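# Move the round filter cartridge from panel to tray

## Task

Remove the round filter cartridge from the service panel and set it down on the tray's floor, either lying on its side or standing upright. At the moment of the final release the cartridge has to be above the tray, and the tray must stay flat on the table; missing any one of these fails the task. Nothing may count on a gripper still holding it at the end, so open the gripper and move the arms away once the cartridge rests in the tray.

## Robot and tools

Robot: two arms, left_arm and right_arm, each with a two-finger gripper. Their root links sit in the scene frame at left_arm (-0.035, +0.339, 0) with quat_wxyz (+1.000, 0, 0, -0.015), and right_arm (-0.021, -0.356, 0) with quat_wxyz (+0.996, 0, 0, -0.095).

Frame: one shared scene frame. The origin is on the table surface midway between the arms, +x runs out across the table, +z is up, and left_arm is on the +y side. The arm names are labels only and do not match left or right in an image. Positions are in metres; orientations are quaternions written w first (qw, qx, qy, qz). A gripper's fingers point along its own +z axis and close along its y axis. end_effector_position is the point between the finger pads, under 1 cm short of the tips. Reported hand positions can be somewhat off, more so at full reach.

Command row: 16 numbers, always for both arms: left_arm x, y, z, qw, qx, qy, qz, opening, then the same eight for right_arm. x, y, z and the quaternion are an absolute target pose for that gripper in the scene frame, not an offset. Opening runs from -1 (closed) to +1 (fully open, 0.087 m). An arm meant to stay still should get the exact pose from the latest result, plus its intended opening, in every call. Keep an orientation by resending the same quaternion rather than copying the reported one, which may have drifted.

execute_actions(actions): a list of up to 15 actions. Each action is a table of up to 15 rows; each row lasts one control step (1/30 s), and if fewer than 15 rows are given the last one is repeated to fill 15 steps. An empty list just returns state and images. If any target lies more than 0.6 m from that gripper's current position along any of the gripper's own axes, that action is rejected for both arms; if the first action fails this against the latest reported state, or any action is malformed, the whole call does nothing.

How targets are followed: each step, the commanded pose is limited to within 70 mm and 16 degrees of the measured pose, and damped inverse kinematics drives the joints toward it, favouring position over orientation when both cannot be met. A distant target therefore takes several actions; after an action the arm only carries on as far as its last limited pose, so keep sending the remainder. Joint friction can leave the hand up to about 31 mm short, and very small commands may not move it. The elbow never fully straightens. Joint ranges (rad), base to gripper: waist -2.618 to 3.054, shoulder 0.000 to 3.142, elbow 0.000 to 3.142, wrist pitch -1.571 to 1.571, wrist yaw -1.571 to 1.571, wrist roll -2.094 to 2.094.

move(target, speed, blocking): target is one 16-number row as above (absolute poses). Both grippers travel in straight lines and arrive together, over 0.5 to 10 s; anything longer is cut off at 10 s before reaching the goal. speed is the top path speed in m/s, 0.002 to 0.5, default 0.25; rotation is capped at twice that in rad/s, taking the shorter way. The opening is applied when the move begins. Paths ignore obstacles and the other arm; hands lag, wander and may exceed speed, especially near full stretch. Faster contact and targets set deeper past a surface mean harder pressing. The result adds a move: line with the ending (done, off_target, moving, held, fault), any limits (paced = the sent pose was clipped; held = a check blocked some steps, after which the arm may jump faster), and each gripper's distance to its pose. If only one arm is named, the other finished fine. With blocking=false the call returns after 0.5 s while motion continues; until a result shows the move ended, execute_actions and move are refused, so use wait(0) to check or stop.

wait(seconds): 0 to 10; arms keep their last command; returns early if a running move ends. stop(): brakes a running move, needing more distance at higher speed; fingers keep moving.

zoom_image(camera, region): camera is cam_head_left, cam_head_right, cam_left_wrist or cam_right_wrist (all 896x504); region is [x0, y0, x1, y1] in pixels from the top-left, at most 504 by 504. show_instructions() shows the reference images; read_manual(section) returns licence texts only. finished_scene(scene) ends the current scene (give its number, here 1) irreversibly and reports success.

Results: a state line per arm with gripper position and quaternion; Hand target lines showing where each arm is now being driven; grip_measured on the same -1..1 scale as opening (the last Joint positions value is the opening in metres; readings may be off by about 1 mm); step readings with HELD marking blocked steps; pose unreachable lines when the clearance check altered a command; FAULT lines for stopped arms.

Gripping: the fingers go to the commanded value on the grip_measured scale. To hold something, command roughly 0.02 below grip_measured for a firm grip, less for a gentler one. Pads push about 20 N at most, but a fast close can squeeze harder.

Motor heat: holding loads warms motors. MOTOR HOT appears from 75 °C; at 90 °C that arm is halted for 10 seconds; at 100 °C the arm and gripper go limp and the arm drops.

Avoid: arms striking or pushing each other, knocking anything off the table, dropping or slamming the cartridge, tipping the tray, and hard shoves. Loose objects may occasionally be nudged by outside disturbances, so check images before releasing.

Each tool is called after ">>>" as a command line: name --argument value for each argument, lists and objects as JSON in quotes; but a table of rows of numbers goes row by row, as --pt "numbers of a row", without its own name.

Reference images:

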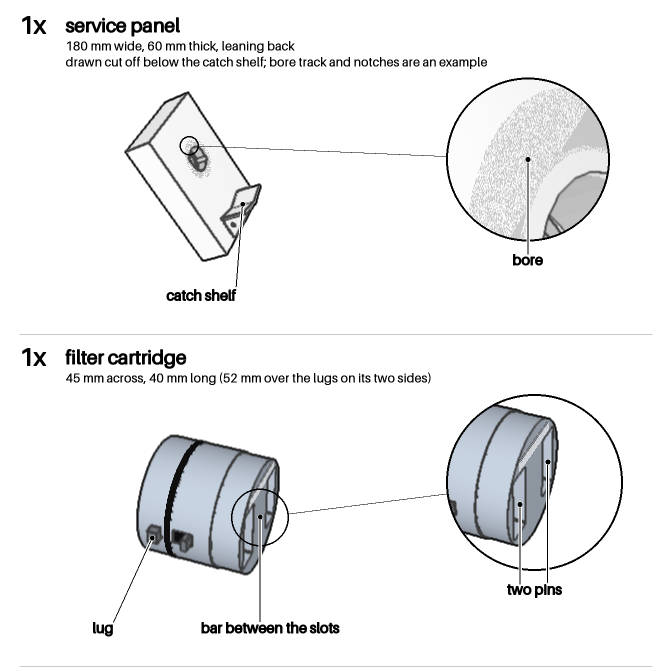

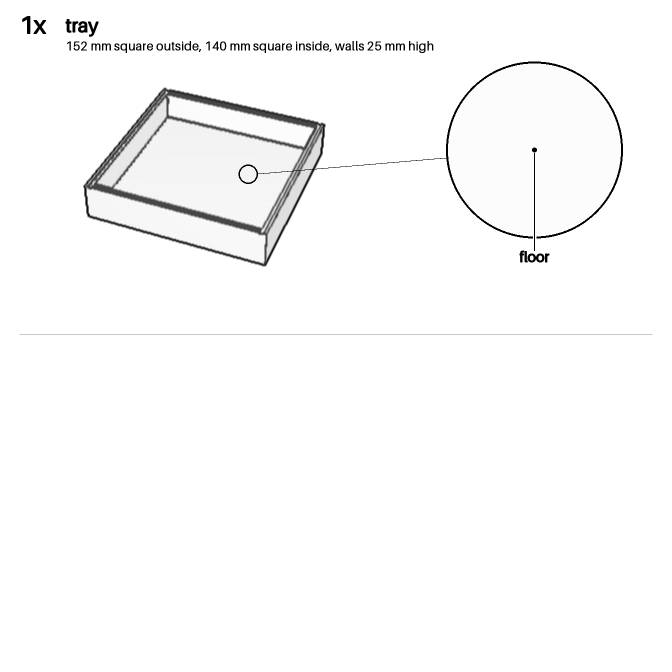

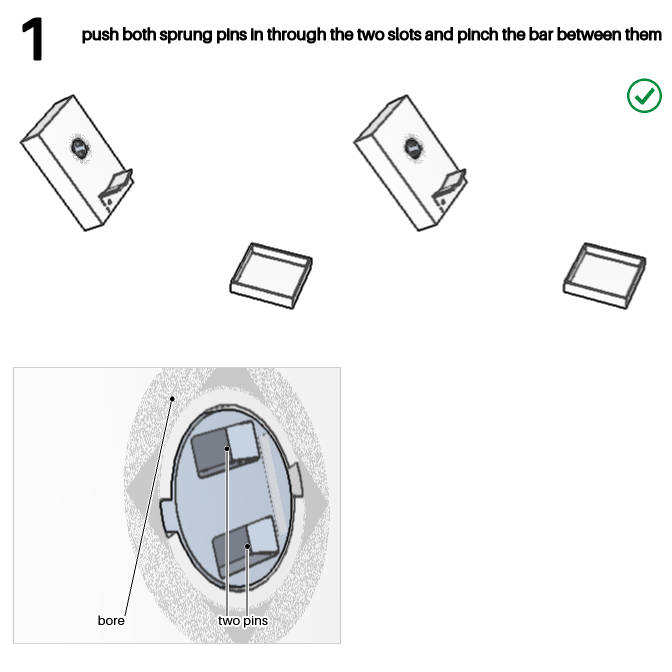

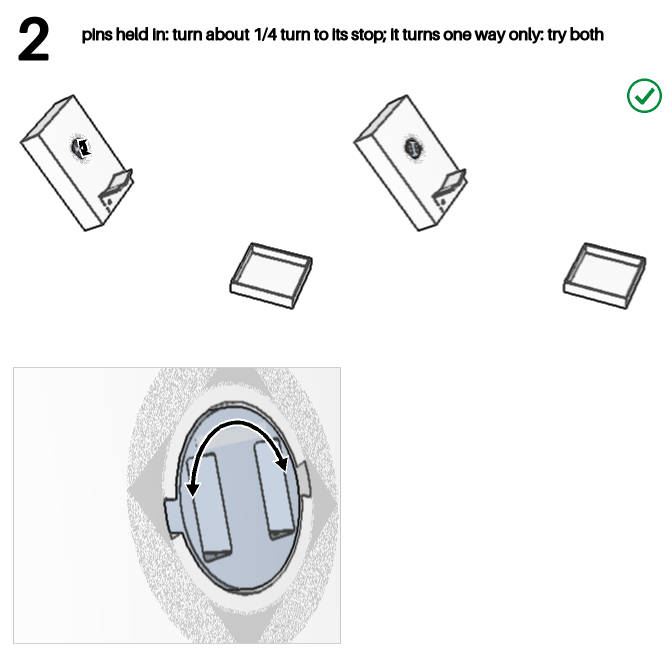

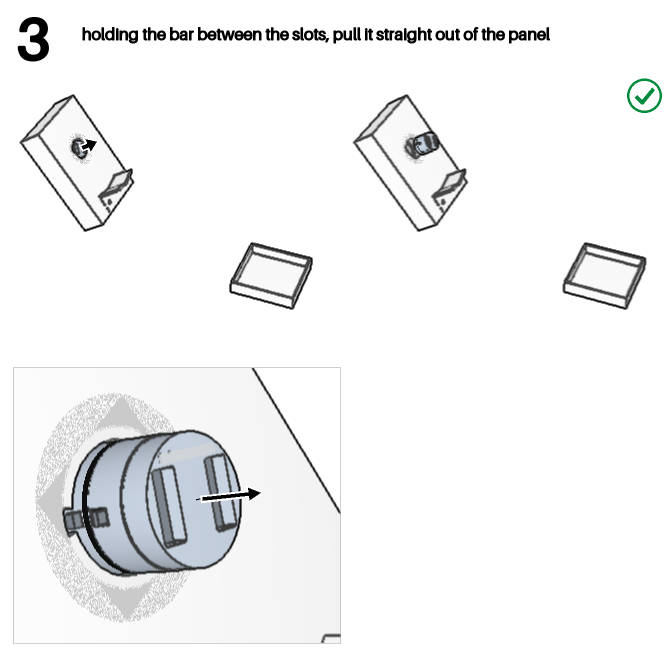

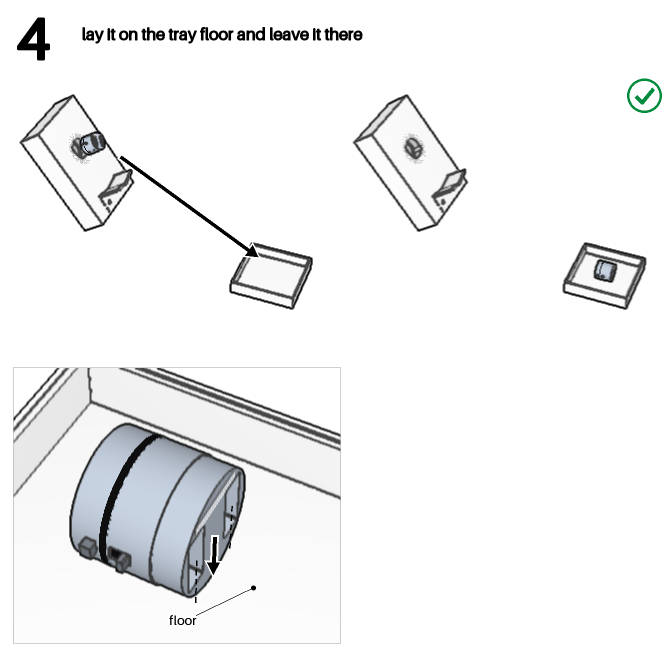

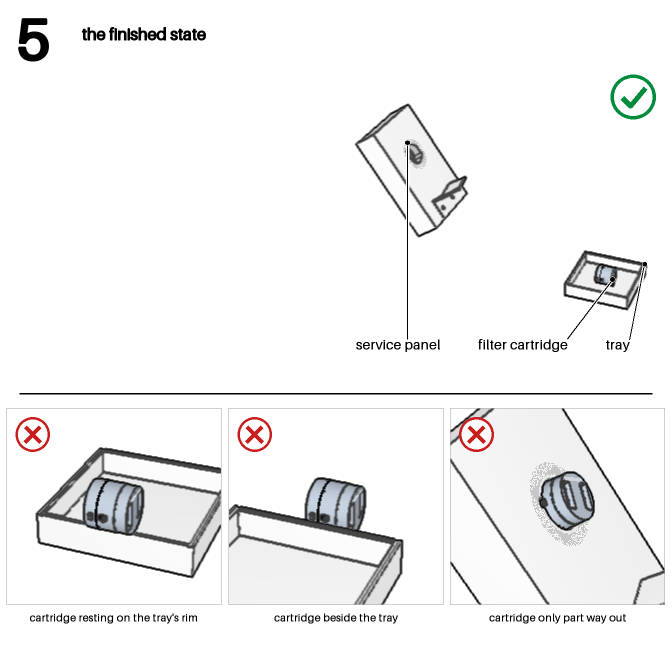

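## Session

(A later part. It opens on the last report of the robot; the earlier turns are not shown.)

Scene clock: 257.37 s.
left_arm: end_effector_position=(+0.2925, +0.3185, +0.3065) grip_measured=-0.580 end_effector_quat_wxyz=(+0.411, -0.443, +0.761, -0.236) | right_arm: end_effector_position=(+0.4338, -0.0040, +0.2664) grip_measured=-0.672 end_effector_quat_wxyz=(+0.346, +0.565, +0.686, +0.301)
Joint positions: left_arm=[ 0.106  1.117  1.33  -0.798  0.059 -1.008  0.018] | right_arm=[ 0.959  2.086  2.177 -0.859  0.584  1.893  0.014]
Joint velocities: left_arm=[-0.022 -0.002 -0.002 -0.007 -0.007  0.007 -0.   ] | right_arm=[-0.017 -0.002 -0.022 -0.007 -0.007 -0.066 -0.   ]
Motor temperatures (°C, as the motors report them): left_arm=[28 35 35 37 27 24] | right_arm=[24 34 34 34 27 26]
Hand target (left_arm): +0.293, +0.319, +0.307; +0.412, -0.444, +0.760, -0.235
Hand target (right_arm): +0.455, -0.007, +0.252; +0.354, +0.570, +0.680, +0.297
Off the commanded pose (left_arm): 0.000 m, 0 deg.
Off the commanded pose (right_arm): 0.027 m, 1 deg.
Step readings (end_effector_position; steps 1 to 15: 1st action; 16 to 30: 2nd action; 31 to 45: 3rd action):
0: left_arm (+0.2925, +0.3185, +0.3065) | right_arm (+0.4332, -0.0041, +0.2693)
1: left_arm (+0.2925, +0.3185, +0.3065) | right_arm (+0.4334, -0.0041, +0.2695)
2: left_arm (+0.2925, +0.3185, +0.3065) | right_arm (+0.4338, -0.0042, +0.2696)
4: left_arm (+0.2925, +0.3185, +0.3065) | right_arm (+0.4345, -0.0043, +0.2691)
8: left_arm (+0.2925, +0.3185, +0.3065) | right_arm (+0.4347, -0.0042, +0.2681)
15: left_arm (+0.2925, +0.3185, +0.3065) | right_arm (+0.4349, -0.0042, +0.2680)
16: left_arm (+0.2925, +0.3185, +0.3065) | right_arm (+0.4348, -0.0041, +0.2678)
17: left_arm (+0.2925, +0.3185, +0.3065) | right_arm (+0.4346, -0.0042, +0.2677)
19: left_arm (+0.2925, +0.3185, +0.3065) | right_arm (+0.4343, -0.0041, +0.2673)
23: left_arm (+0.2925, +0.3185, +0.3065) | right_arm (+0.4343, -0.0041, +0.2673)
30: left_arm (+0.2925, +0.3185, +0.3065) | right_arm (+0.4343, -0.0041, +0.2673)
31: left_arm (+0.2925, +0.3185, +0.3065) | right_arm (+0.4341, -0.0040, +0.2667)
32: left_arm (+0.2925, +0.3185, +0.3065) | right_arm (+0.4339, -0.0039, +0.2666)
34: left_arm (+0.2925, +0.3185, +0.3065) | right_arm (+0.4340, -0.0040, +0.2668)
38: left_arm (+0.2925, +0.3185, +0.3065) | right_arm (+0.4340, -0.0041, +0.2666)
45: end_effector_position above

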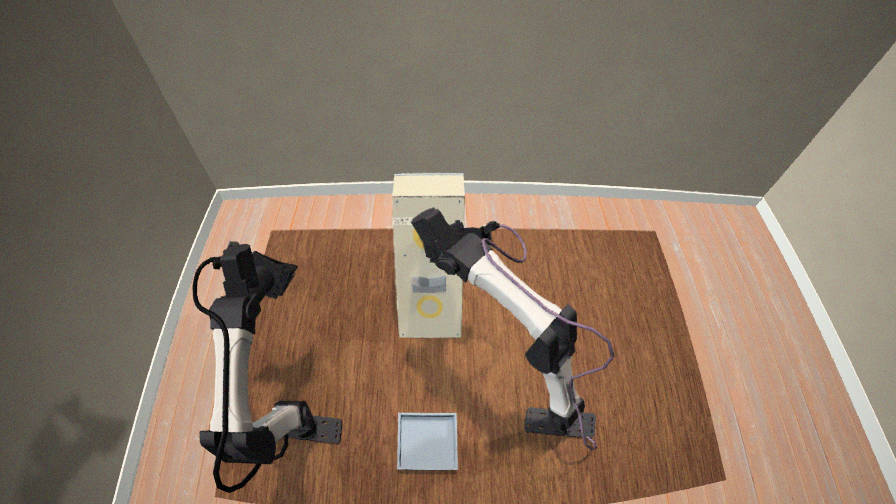

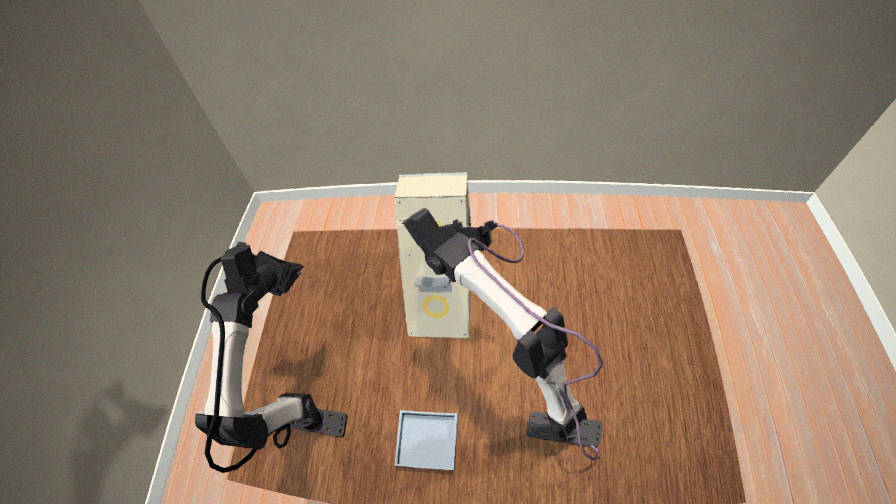

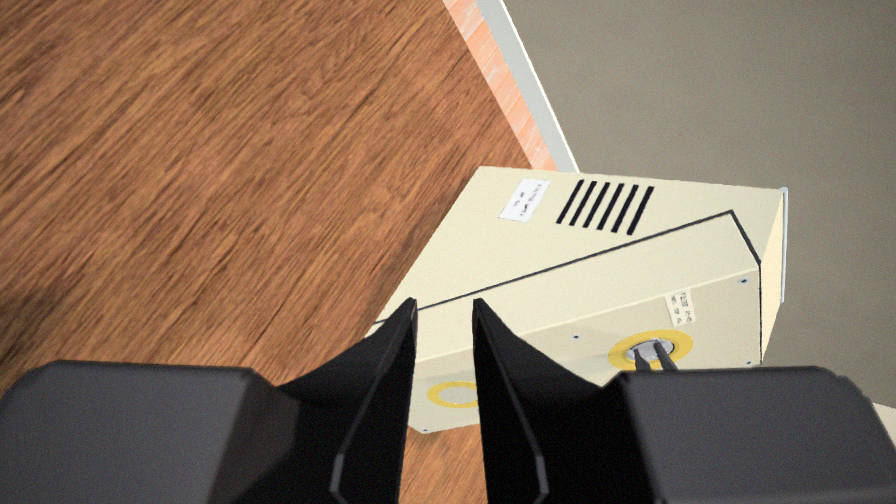

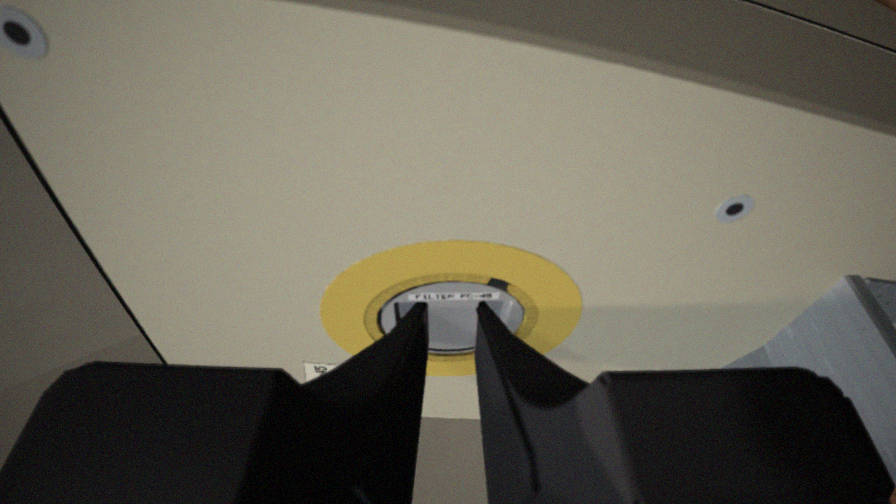

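>>> execute_actions --actions '[[[0.2927,0.3189,0.3065,0.412,-0.444,0.76,-0.235,-0.58,0.452,-0.005,0.255,0.3735,0.5214,0.7176,0.2714,-0.695]],[[0.2927,0.3189,0.3065,0.412,-0.444,0.76,-0.235,-0.58,0.452,-0.005,0.255,0.3915,0.47,0.7522,0.2447,-0.695]],[[0.2927,0.3189,0.3065,0.412,-0.444,0.76,-0.235,-0.58,0.452,-0.005,0.255,0.4077,0.4164,0.7832,0.2168,-0.695]],[[0.2927,0.3189,0.3065,0.412,-0.444,0.76,-0.235,-0.58,0.452,-0.005,0.255,0.4218,0.3608,0.8103,0.1878,-0.695]],[[0.2927,0.3189,0.3065,0.412,-0.444,0.76,-0.235,-0.58,0.452,-0.005,0.255,0.4339,0.3034,0.8335,0.1579,-0.695]]]'

Scene clock: 264.53 s.
left_arm: end_effector_position=(+0.2925, +0.3185, +0.3065) grip_measured=-0.580 end_effector_quat_wxyz=(+0.411, -0.443, +0.761, -0.236) | right_arm: end_effector_position=(+0.4330, -0.0060, +0.2649) grip_measured=-0.676 end_effector_quat_wxyz=(+0.423, +0.297, +0.840, +0.164)
Joint positions: left_arm=[ 0.106  1.117  1.33  -0.798  0.059 -1.008  0.018] | right_arm=[ 0.956  2.29   2.607 -1.094  0.576  1.2    0.014]
Joint velocities: left_arm=[-0.007 -0.017 -0.017  0.051  0.037  0.007 -0.001] | right_arm=[-0.002  0.037  0.09  -0.022  0.022 -0.037 -0.   ]
Motor temperatures (°C, as the motors report them): left_arm=[28 35 35 37 27 24] | right_arm=[24 34 34 35 27 26]
Hand target (left_arm): +0.293, +0.319, +0.307; +0.412, -0.444, +0.760, -0.235
Hand target (right_arm): +0.451, -0.006, +0.255; +0.435, +0.303, +0.833, +0.159
Off the commanded pose (left_arm): 0.000 m, 0 deg.
Off the commanded pose (right_arm): 0.021 m, 2 deg.
Step readings (end_effector_position; steps 1 to 15: 1st action; 16 to 30: 2nd action; 31 to 45: 3rd action; 46 to 60: 4th action; 61 to 75: 5th action):
0: left_arm (+0.2925, +0.3185, +0.3065) | right_arm (+0.4339, -0.0042, +0.2663)
1: left_arm (+0.2925, +0.3185, +0.3065) | right_arm (+0.4338, -0.0040, +0.2667)
2: left_arm (+0.2925, +0.3185, +0.3065) | right_arm (+0.4337, -0.0040, +0.2665)
4: left_arm (+0.2925, +0.3185, +0.3065) | right_arm (+0.4336, -0.0040, +0.2663)
8: left_arm (+0.2925, +0.3185, +0.3065) | right_arm (+0.4334, -0.0041, +0.2664)
15: left_arm (+0.2925, +0.3185, +0.3065) | right_arm (+0.4335, -0.0042, +0.2662)
16: left_arm (+0.2925, +0.3185, +0.3065) | right_arm (+0.4334, -0.0041, +0.2665)
17: left_arm (+0.2925, +0.3185, +0.3065) | right_arm (+0.4335, -0.0041, +0.2664)
19: left_arm (+0.2925, +0.3185, +0.3065) | right_arm (+0.4334, -0.0042, +0.2662)
23: left_arm (+0.2925, +0.3185, +0.3065) | right_arm (+0.4332, -0.0043, +0.2660)
30: left_arm (+0.2925, +0.3185, +0.3065) | right_arm (+0.4331, -0.0043, +0.2659)
31: left_arm (+0.2925, +0.3185, +0.3065) | right_arm (+0.4333, -0.0044, +0.2660)
32: left_arm (+0.2925, +0.3185, +0.3065) | right_arm (+0.4333, -0.0044, +0.2660)
34: left_arm (+0.2925, +0.3185, +0.3065) | right_arm (+0.4332, -0.0045, +0.2659)
38: left_arm (+0.2925, +0.3185, +0.3065) | right_arm (+0.4332, -0.0047, +0.2657)
45: left_arm (+0.2925, +0.3185, +0.3065) | right_arm (+0.4331, -0.0048, +0.2656)
46: left_arm (+0.2925, +0.3185, +0.3065) | right_arm (+0.4331, -0.0048, +0.2657)
47: left_arm (+0.2925, +0.3185, +0.3065) | right_arm (+0.4332, -0.0049, +0.2656)
49: left_arm (+0.2925, +0.3185, +0.3065) | right_arm (+0.4332, -0.0052, +0.2655)
53: left_arm (+0.2925, +0.3185, +0.3065) | right_arm (+0.4331, -0.0054, +0.2654)
60: left_arm (+0.2925, +0.3185, +0.3065) | right_arm (+0.4331, -0.0054, +0.2652)
61: left_arm (+0.2925, +0.3185, +0.3065) | right_arm (+0.4331, -0.0055, +0.2653)
62: left_arm (+0.2925, +0.3185, +0.3065) | right_arm (+0.4332, -0.0056, +0.2652)
64: left_arm (+0.2925, +0.3185, +0.3065) | right_arm (+0.4331, -0.0057, +0.2652)
68: left_arm (+0.2925, +0.3185, +0.3065) | right_arm (+0.4331, -0.0059, +0.2651)
75: end_effector_position above

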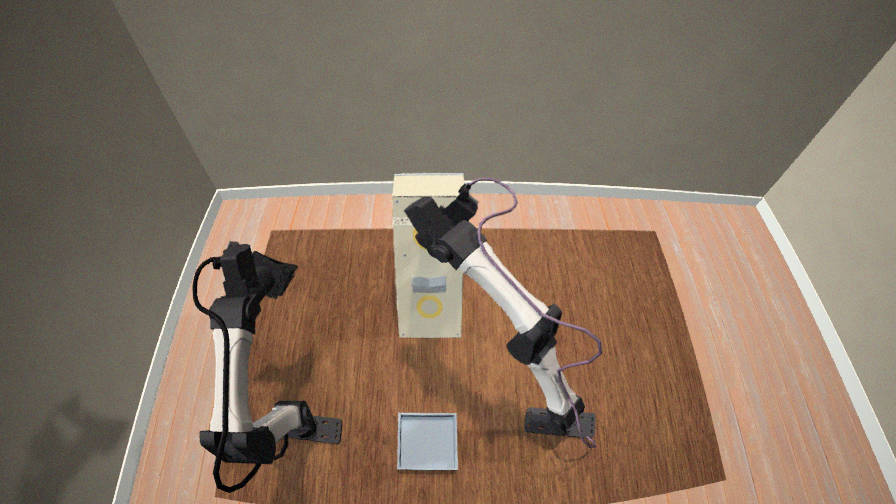

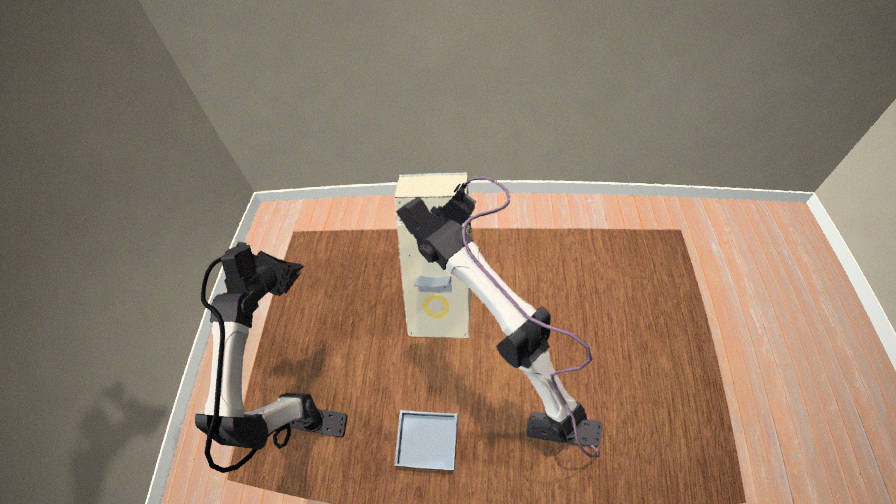

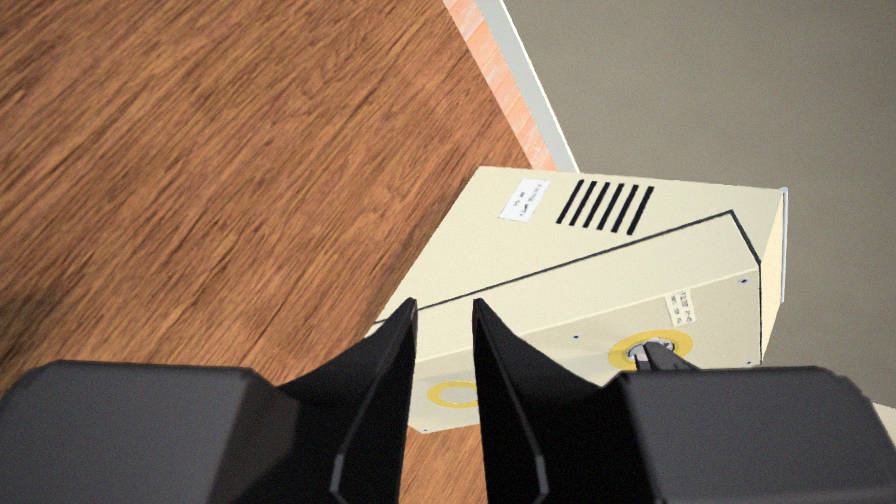

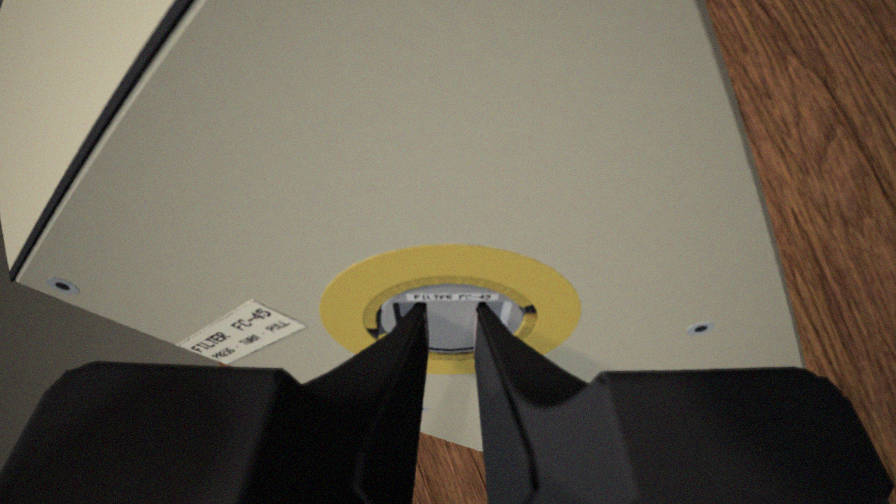

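>>> execute_actions --actions '[[[0.2927,0.3189,0.3065,0.412,-0.444,0.76,-0.235,-0.58,0.444,-0.006,0.258,0.4427,0.2519,0.8505,0.1311,-0.695]],[[0.2927,0.3189,0.3065,0.412,-0.444,0.76,-0.235,-0.58,0.442,-0.006,0.259,0.4489,0.2071,0.8625,0.1078,-0.695]],[[0.2927,0.3189,0.3065,0.412,-0.444,0.76,-0.235,-0.58,0.440,-0.006,0.260,0.4532,0.1692,0.8707,0.0881,-0.695]]]'

Scene clock: 268.90 s.
left_arm: end_effector_position=(+0.2925, +0.3185, +0.3065) grip_measured=-0.580 end_effector_quat_wxyz=(+0.411, -0.443, +0.761, -0.236) | right_arm: end_effector_position=(+0.4319, -0.0063, +0.2650) grip_measured=-0.677 end_effector_quat_wxyz=(+0.450, +0.170, +0.870, +0.105)
Joint positions: left_arm=[ 0.106  1.117  1.33  -0.798  0.059 -1.008  0.018] | right_arm=[ 0.97   2.402  2.83  -1.186  0.588  0.907  0.014]
Joint velocities: left_arm=[-0.007 -0.012  0.002  0.051  0.007  0.037 -0.   ] | right_arm=[ 0.007  0.032  0.061 -0.007 -0.037 -0.095  0.002]
Motor temperatures (°C, as the motors report them): left_arm=[28 34 35 37 27 24] | right_arm=[24 34 34 35 27 26]
Hand target (left_arm): +0.293, +0.319, +0.307; +0.412, -0.444, +0.760, -0.235
Hand target (right_arm): +0.439, -0.006, +0.260; +0.459, +0.167, +0.867, +0.095
Off the commanded pose (left_arm): 0.000 m, 0 deg.
Off the commanded pose (right_arm): 0.010 m, 2 deg.
Step readings (end_effector_position; steps 1 to 15: 1st action; 16 to 30: 2nd action; 31 to 45: 3rd action):
0: left_arm (+0.2925, +0.3185, +0.3065) | right_arm (+0.4330, -0.0061, +0.2651)
1: left_arm (+0.2925, +0.3185, +0.3065) | right_arm (+0.4326, -0.0059, +0.2653)
2: left_arm (+0.2925, +0.3185, +0.3065) | right_arm (+0.4326, -0.0059, +0.2652)
4: left_arm (+0.2925, +0.3185, +0.3065) | right_arm (+0.4325, -0.0059, +0.2653)
8: left_arm (+0.2925, +0.3185, +0.3065) | right_arm (+0.4324, -0.0059, +0.2651)
15: left_arm (+0.2925, +0.3185, +0.3065) | right_arm (+0.4324, -0.0060, +0.2650)
16: left_arm (+0.2925, +0.3185, +0.3065) | right_arm (+0.4323, -0.0061, +0.2654)
17: left_arm (+0.2925, +0.3185, +0.3065) | right_arm (+0.4323, -0.0061, +0.2653)
19: left_arm (+0.2925, +0.3185, +0.3065) | right_arm (+0.4322, -0.0060, +0.2651)
23: left_arm (+0.2925, +0.3185, +0.3065) | right_arm (+0.4322, -0.0062, +0.2650)
30: left_arm (+0.2925, +0.3185, +0.3065) | right_arm (+0.4322, -0.0063, +0.2649)
31: left_arm (+0.2925, +0.3185, +0.3065) | right_arm (+0.4319, -0.0063, +0.2651)
32: left_arm (+0.2925, +0.3185, +0.3065) | right_arm (+0.4319, -0.0064, +0.2651)
34: left_arm (+0.2925, +0.3185, +0.3065) | right_arm (+0.4320, -0.0063, +0.2650)
38: left_arm (+0.2925, +0.3185, +0.3065) | right_arm (+0.4319, -0.0064, +0.2650)
45: end_effector_position above

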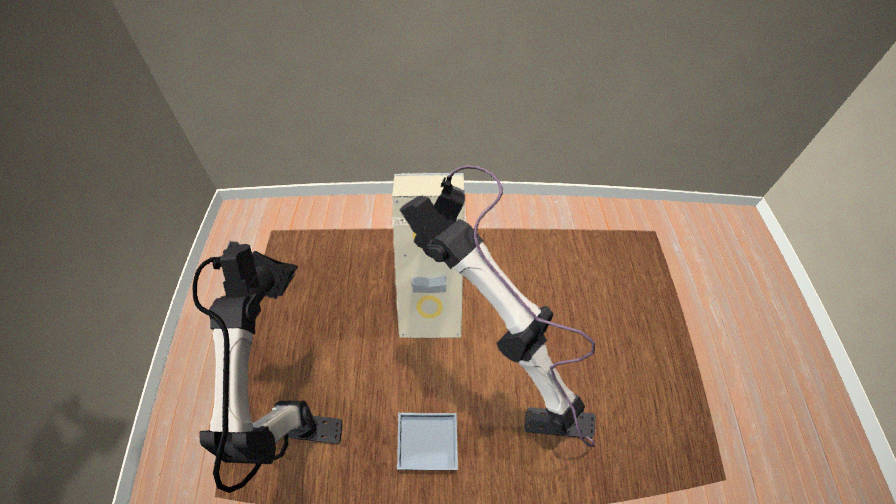

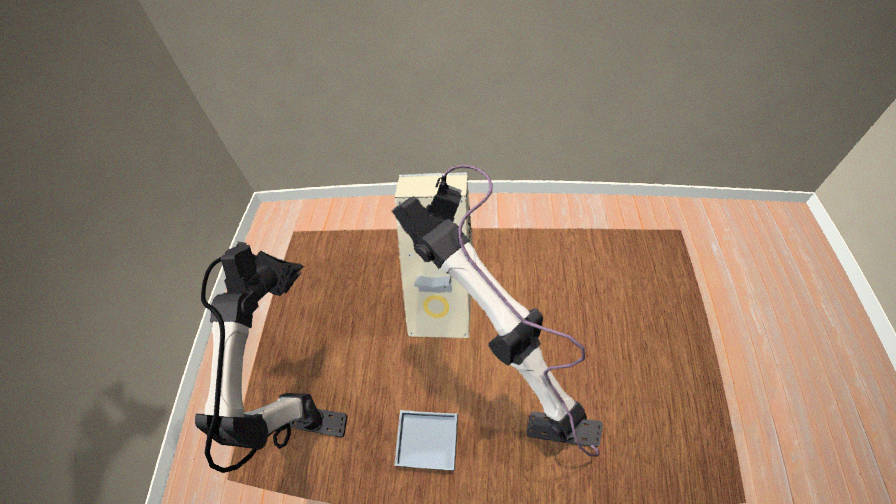

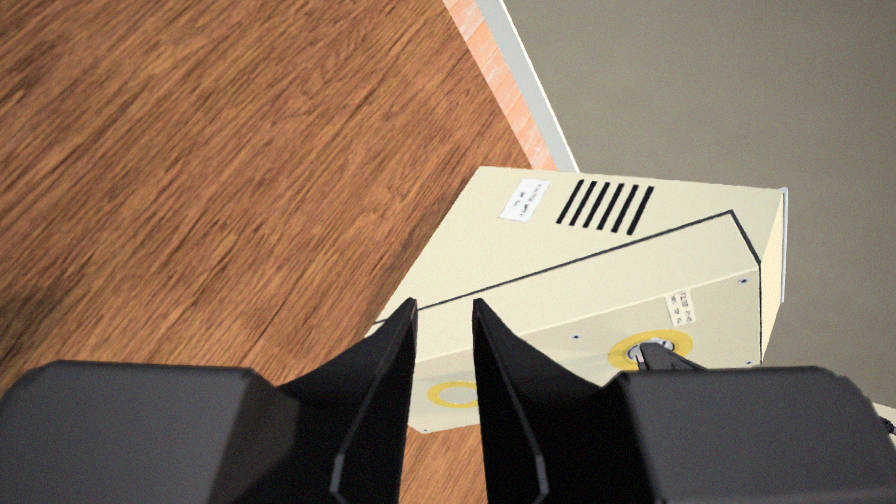

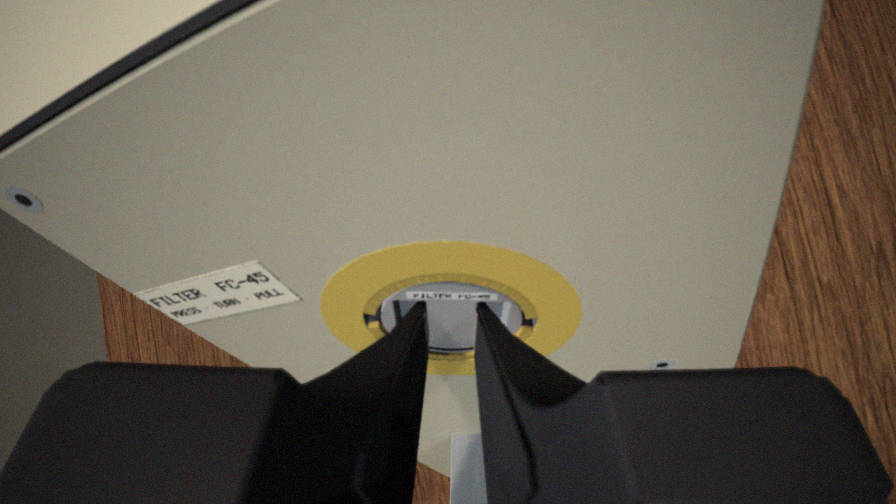

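>>> move --target '[0.2927,0.3189,0.3065,0.412,-0.444,0.76,-0.235,-0.58,0.4073,-0.0063,0.2822,0.454,0.1616,0.8722,0.0841,-0.70]' --speed 0.03

Scene clock: 271.93 s.
left_arm: end_effector_position=(+0.2925, +0.3185, +0.3065) grip_measured=-0.580 end_effector_quat_wxyz=(+0.411, -0.443, +0.761, -0.236) | right_arm: end_effector_position=(+0.4274, -0.0057, +0.2672) grip_measured=-0.677 end_effector_quat_wxyz=(+0.465, +0.171, +0.864, +0.088)
Joint positions: left_arm=[ 0.106  1.117  1.33  -0.798  0.059 -1.008  0.018] | right_arm=[ 0.994  2.405  2.834 -1.195  0.651  0.911  0.014]
Joint velocities: left_arm=[ 0.002 -0.022 -0.032 -0.051  0.037 -0.022  0.001] | right_arm=[-0.002 -0.007 -0.022  0.051  0.022 -0.081  0.001]
Motor temperatures (°C, as the motors report them): left_arm=[28 34 36 37 27 24] | right_arm=[24 34 35 35 27 26]
Hand target (left_arm): +0.293, +0.319, +0.307; +0.412, -0.444, +0.760, -0.235
Hand target (right_arm): +0.408, -0.006, +0.281; +0.460, +0.159, +0.869, +0.091
Off the commanded pose (left_arm): 0.000 m, 0 deg.
Off the commanded pose (right_arm): 0.025 m, 2 deg.
move: off_target (right_arm)

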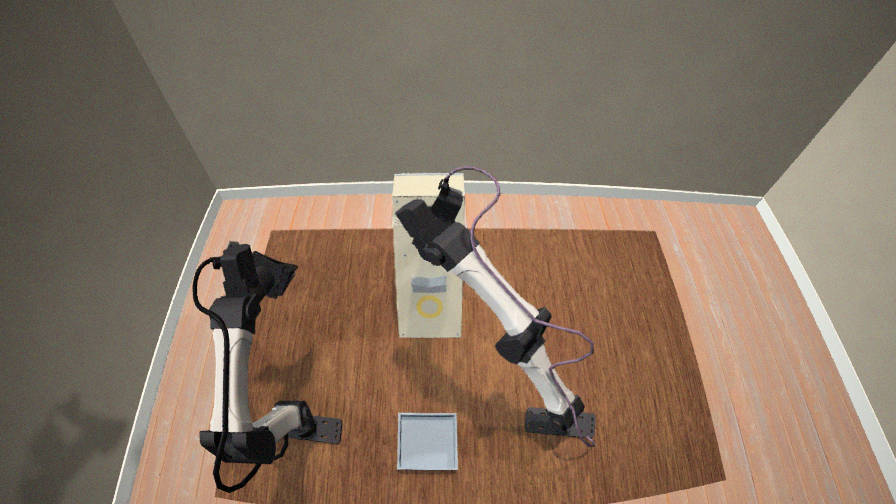

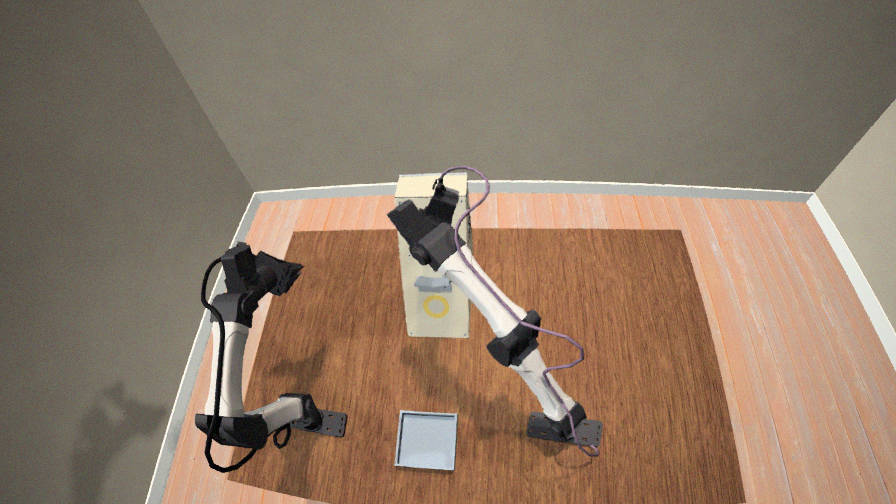

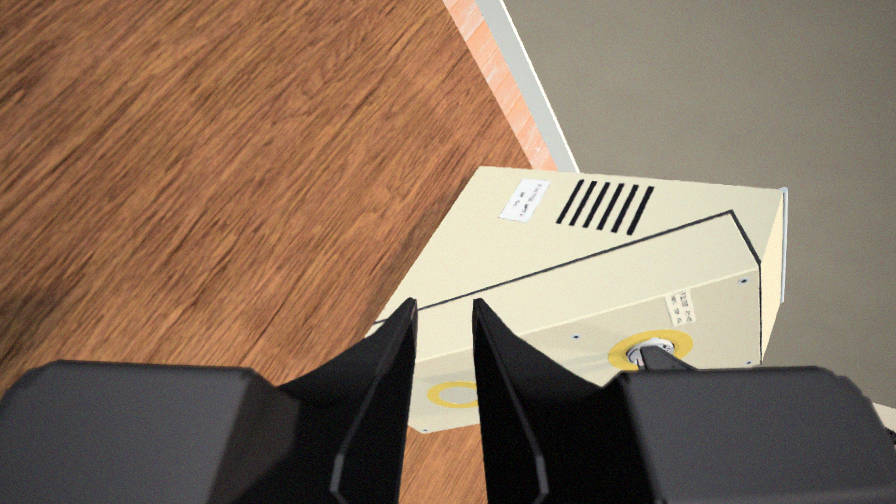

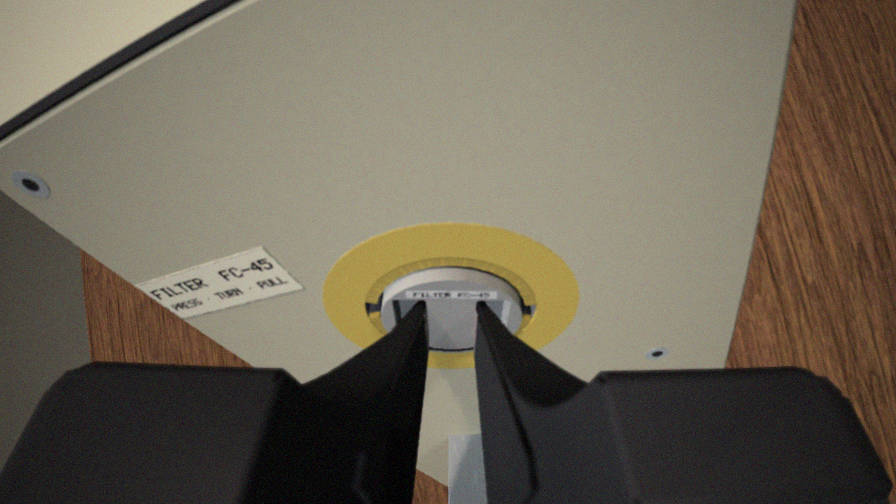

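>>> move --target '[0.2927,0.3189,0.3065,0.412,-0.444,0.76,-0.235,-0.58,0.379,-0.0063,0.302,0.4532,0.1692,0.8707,0.0881,-0.70]' --speed 0.04

Scene clock: 275.07 s.
left_arm: end_effector_position=(+0.2925, +0.3185, +0.3065) grip_measured=-0.580 end_effector_quat_wxyz=(+0.411, -0.443, +0.761, -0.236) | right_arm: end_effector_position=(+0.3803, -0.0096, +0.2769) grip_measured=-0.677 end_effector_quat_wxyz=(+0.444, +0.156, +0.880, +0.066)
Joint positions: left_arm=[ 0.106  1.117  1.33  -0.798  0.059 -1.008  0.018] | right_arm=[ 1.059  2.346  2.834 -1.361  0.677  0.965  0.014]
Joint velocities: left_arm=[-0.007  0.012 -0.007 -0.022 -0.051  0.007 -0.   ] | right_arm=[-0.012  0.007  0.002 -0.037 -0.037  0.066 -0.   ]
Motor temperatures (°C, as the motors report them): left_arm=[28 34 36 37 27 24] | right_arm=[24 35 35 34 27 26]
Hand target (left_arm): +0.293, +0.319, +0.307; +0.412, -0.444, +0.760, -0.235
Hand target (right_arm): +0.378, -0.007, +0.301; +0.459, +0.167, +0.867, +0.097
Off the commanded pose (left_arm): 0.000 m, 0 deg.
Off the commanded pose (right_arm): 0.025 m, 3 deg.
elbow stopped short (right arm): the move would have taken joint 3 (elbow) straighter than the controller allows; a more bent joint 3 avoids this.
move: off_target (right_arm)

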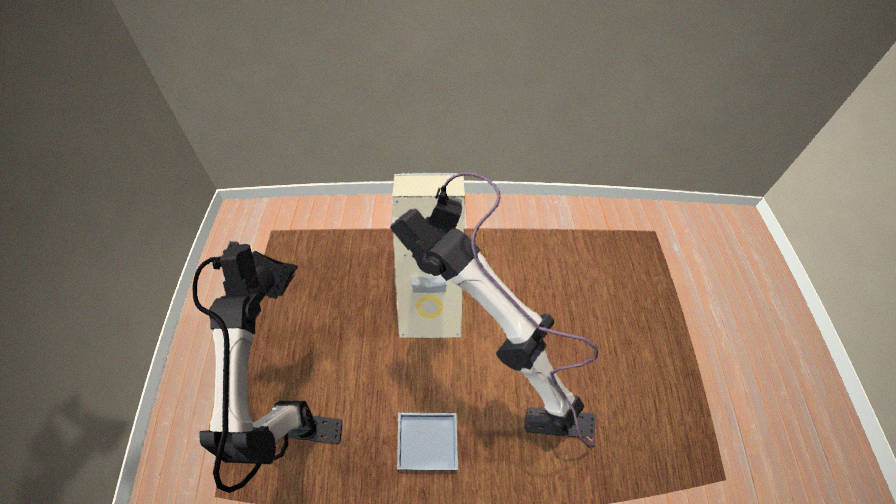

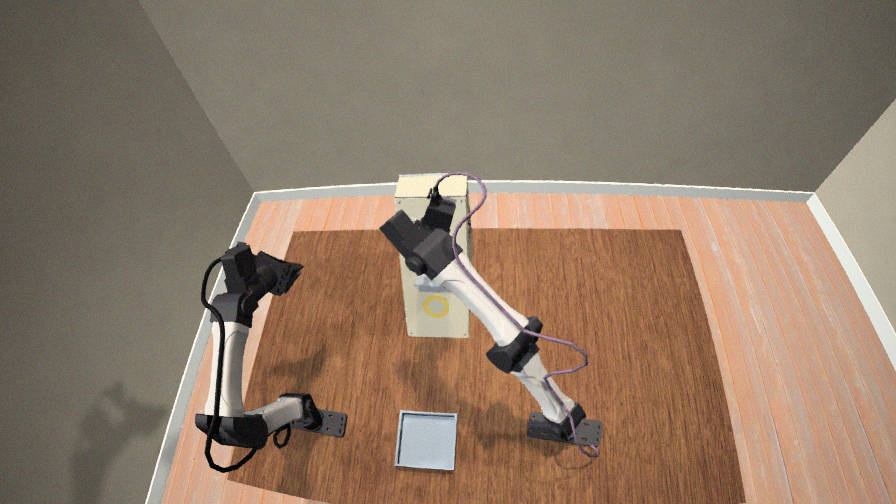

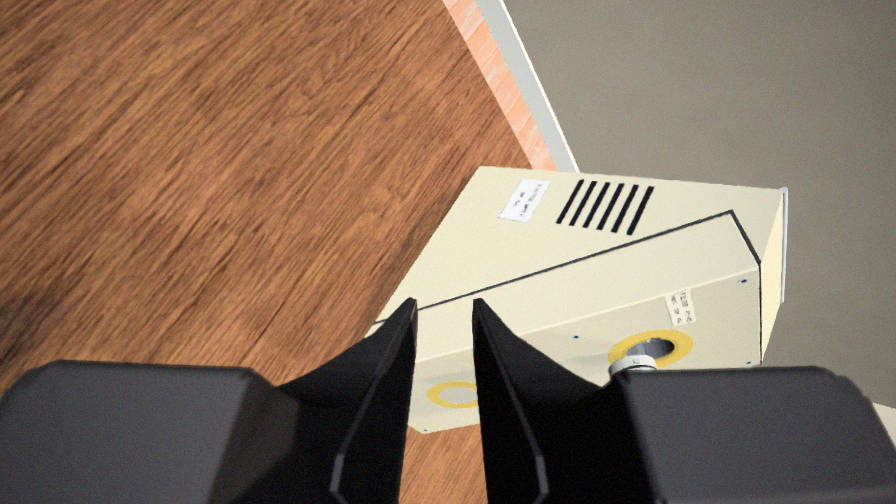

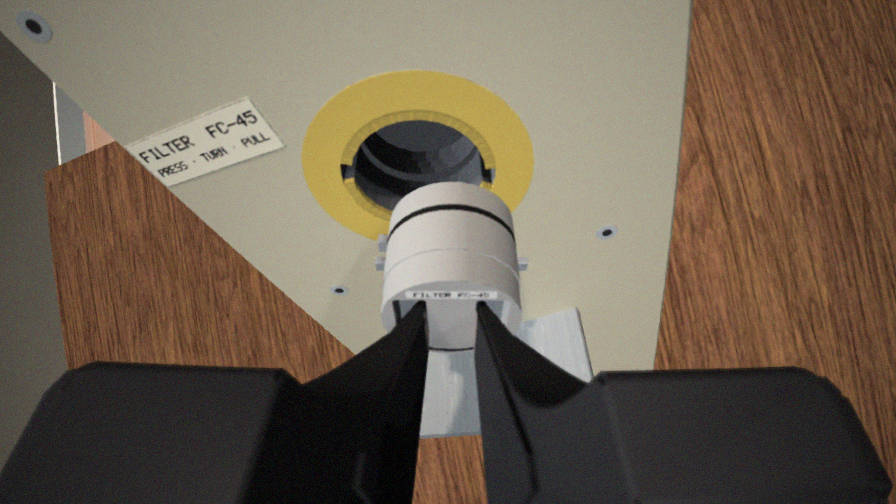

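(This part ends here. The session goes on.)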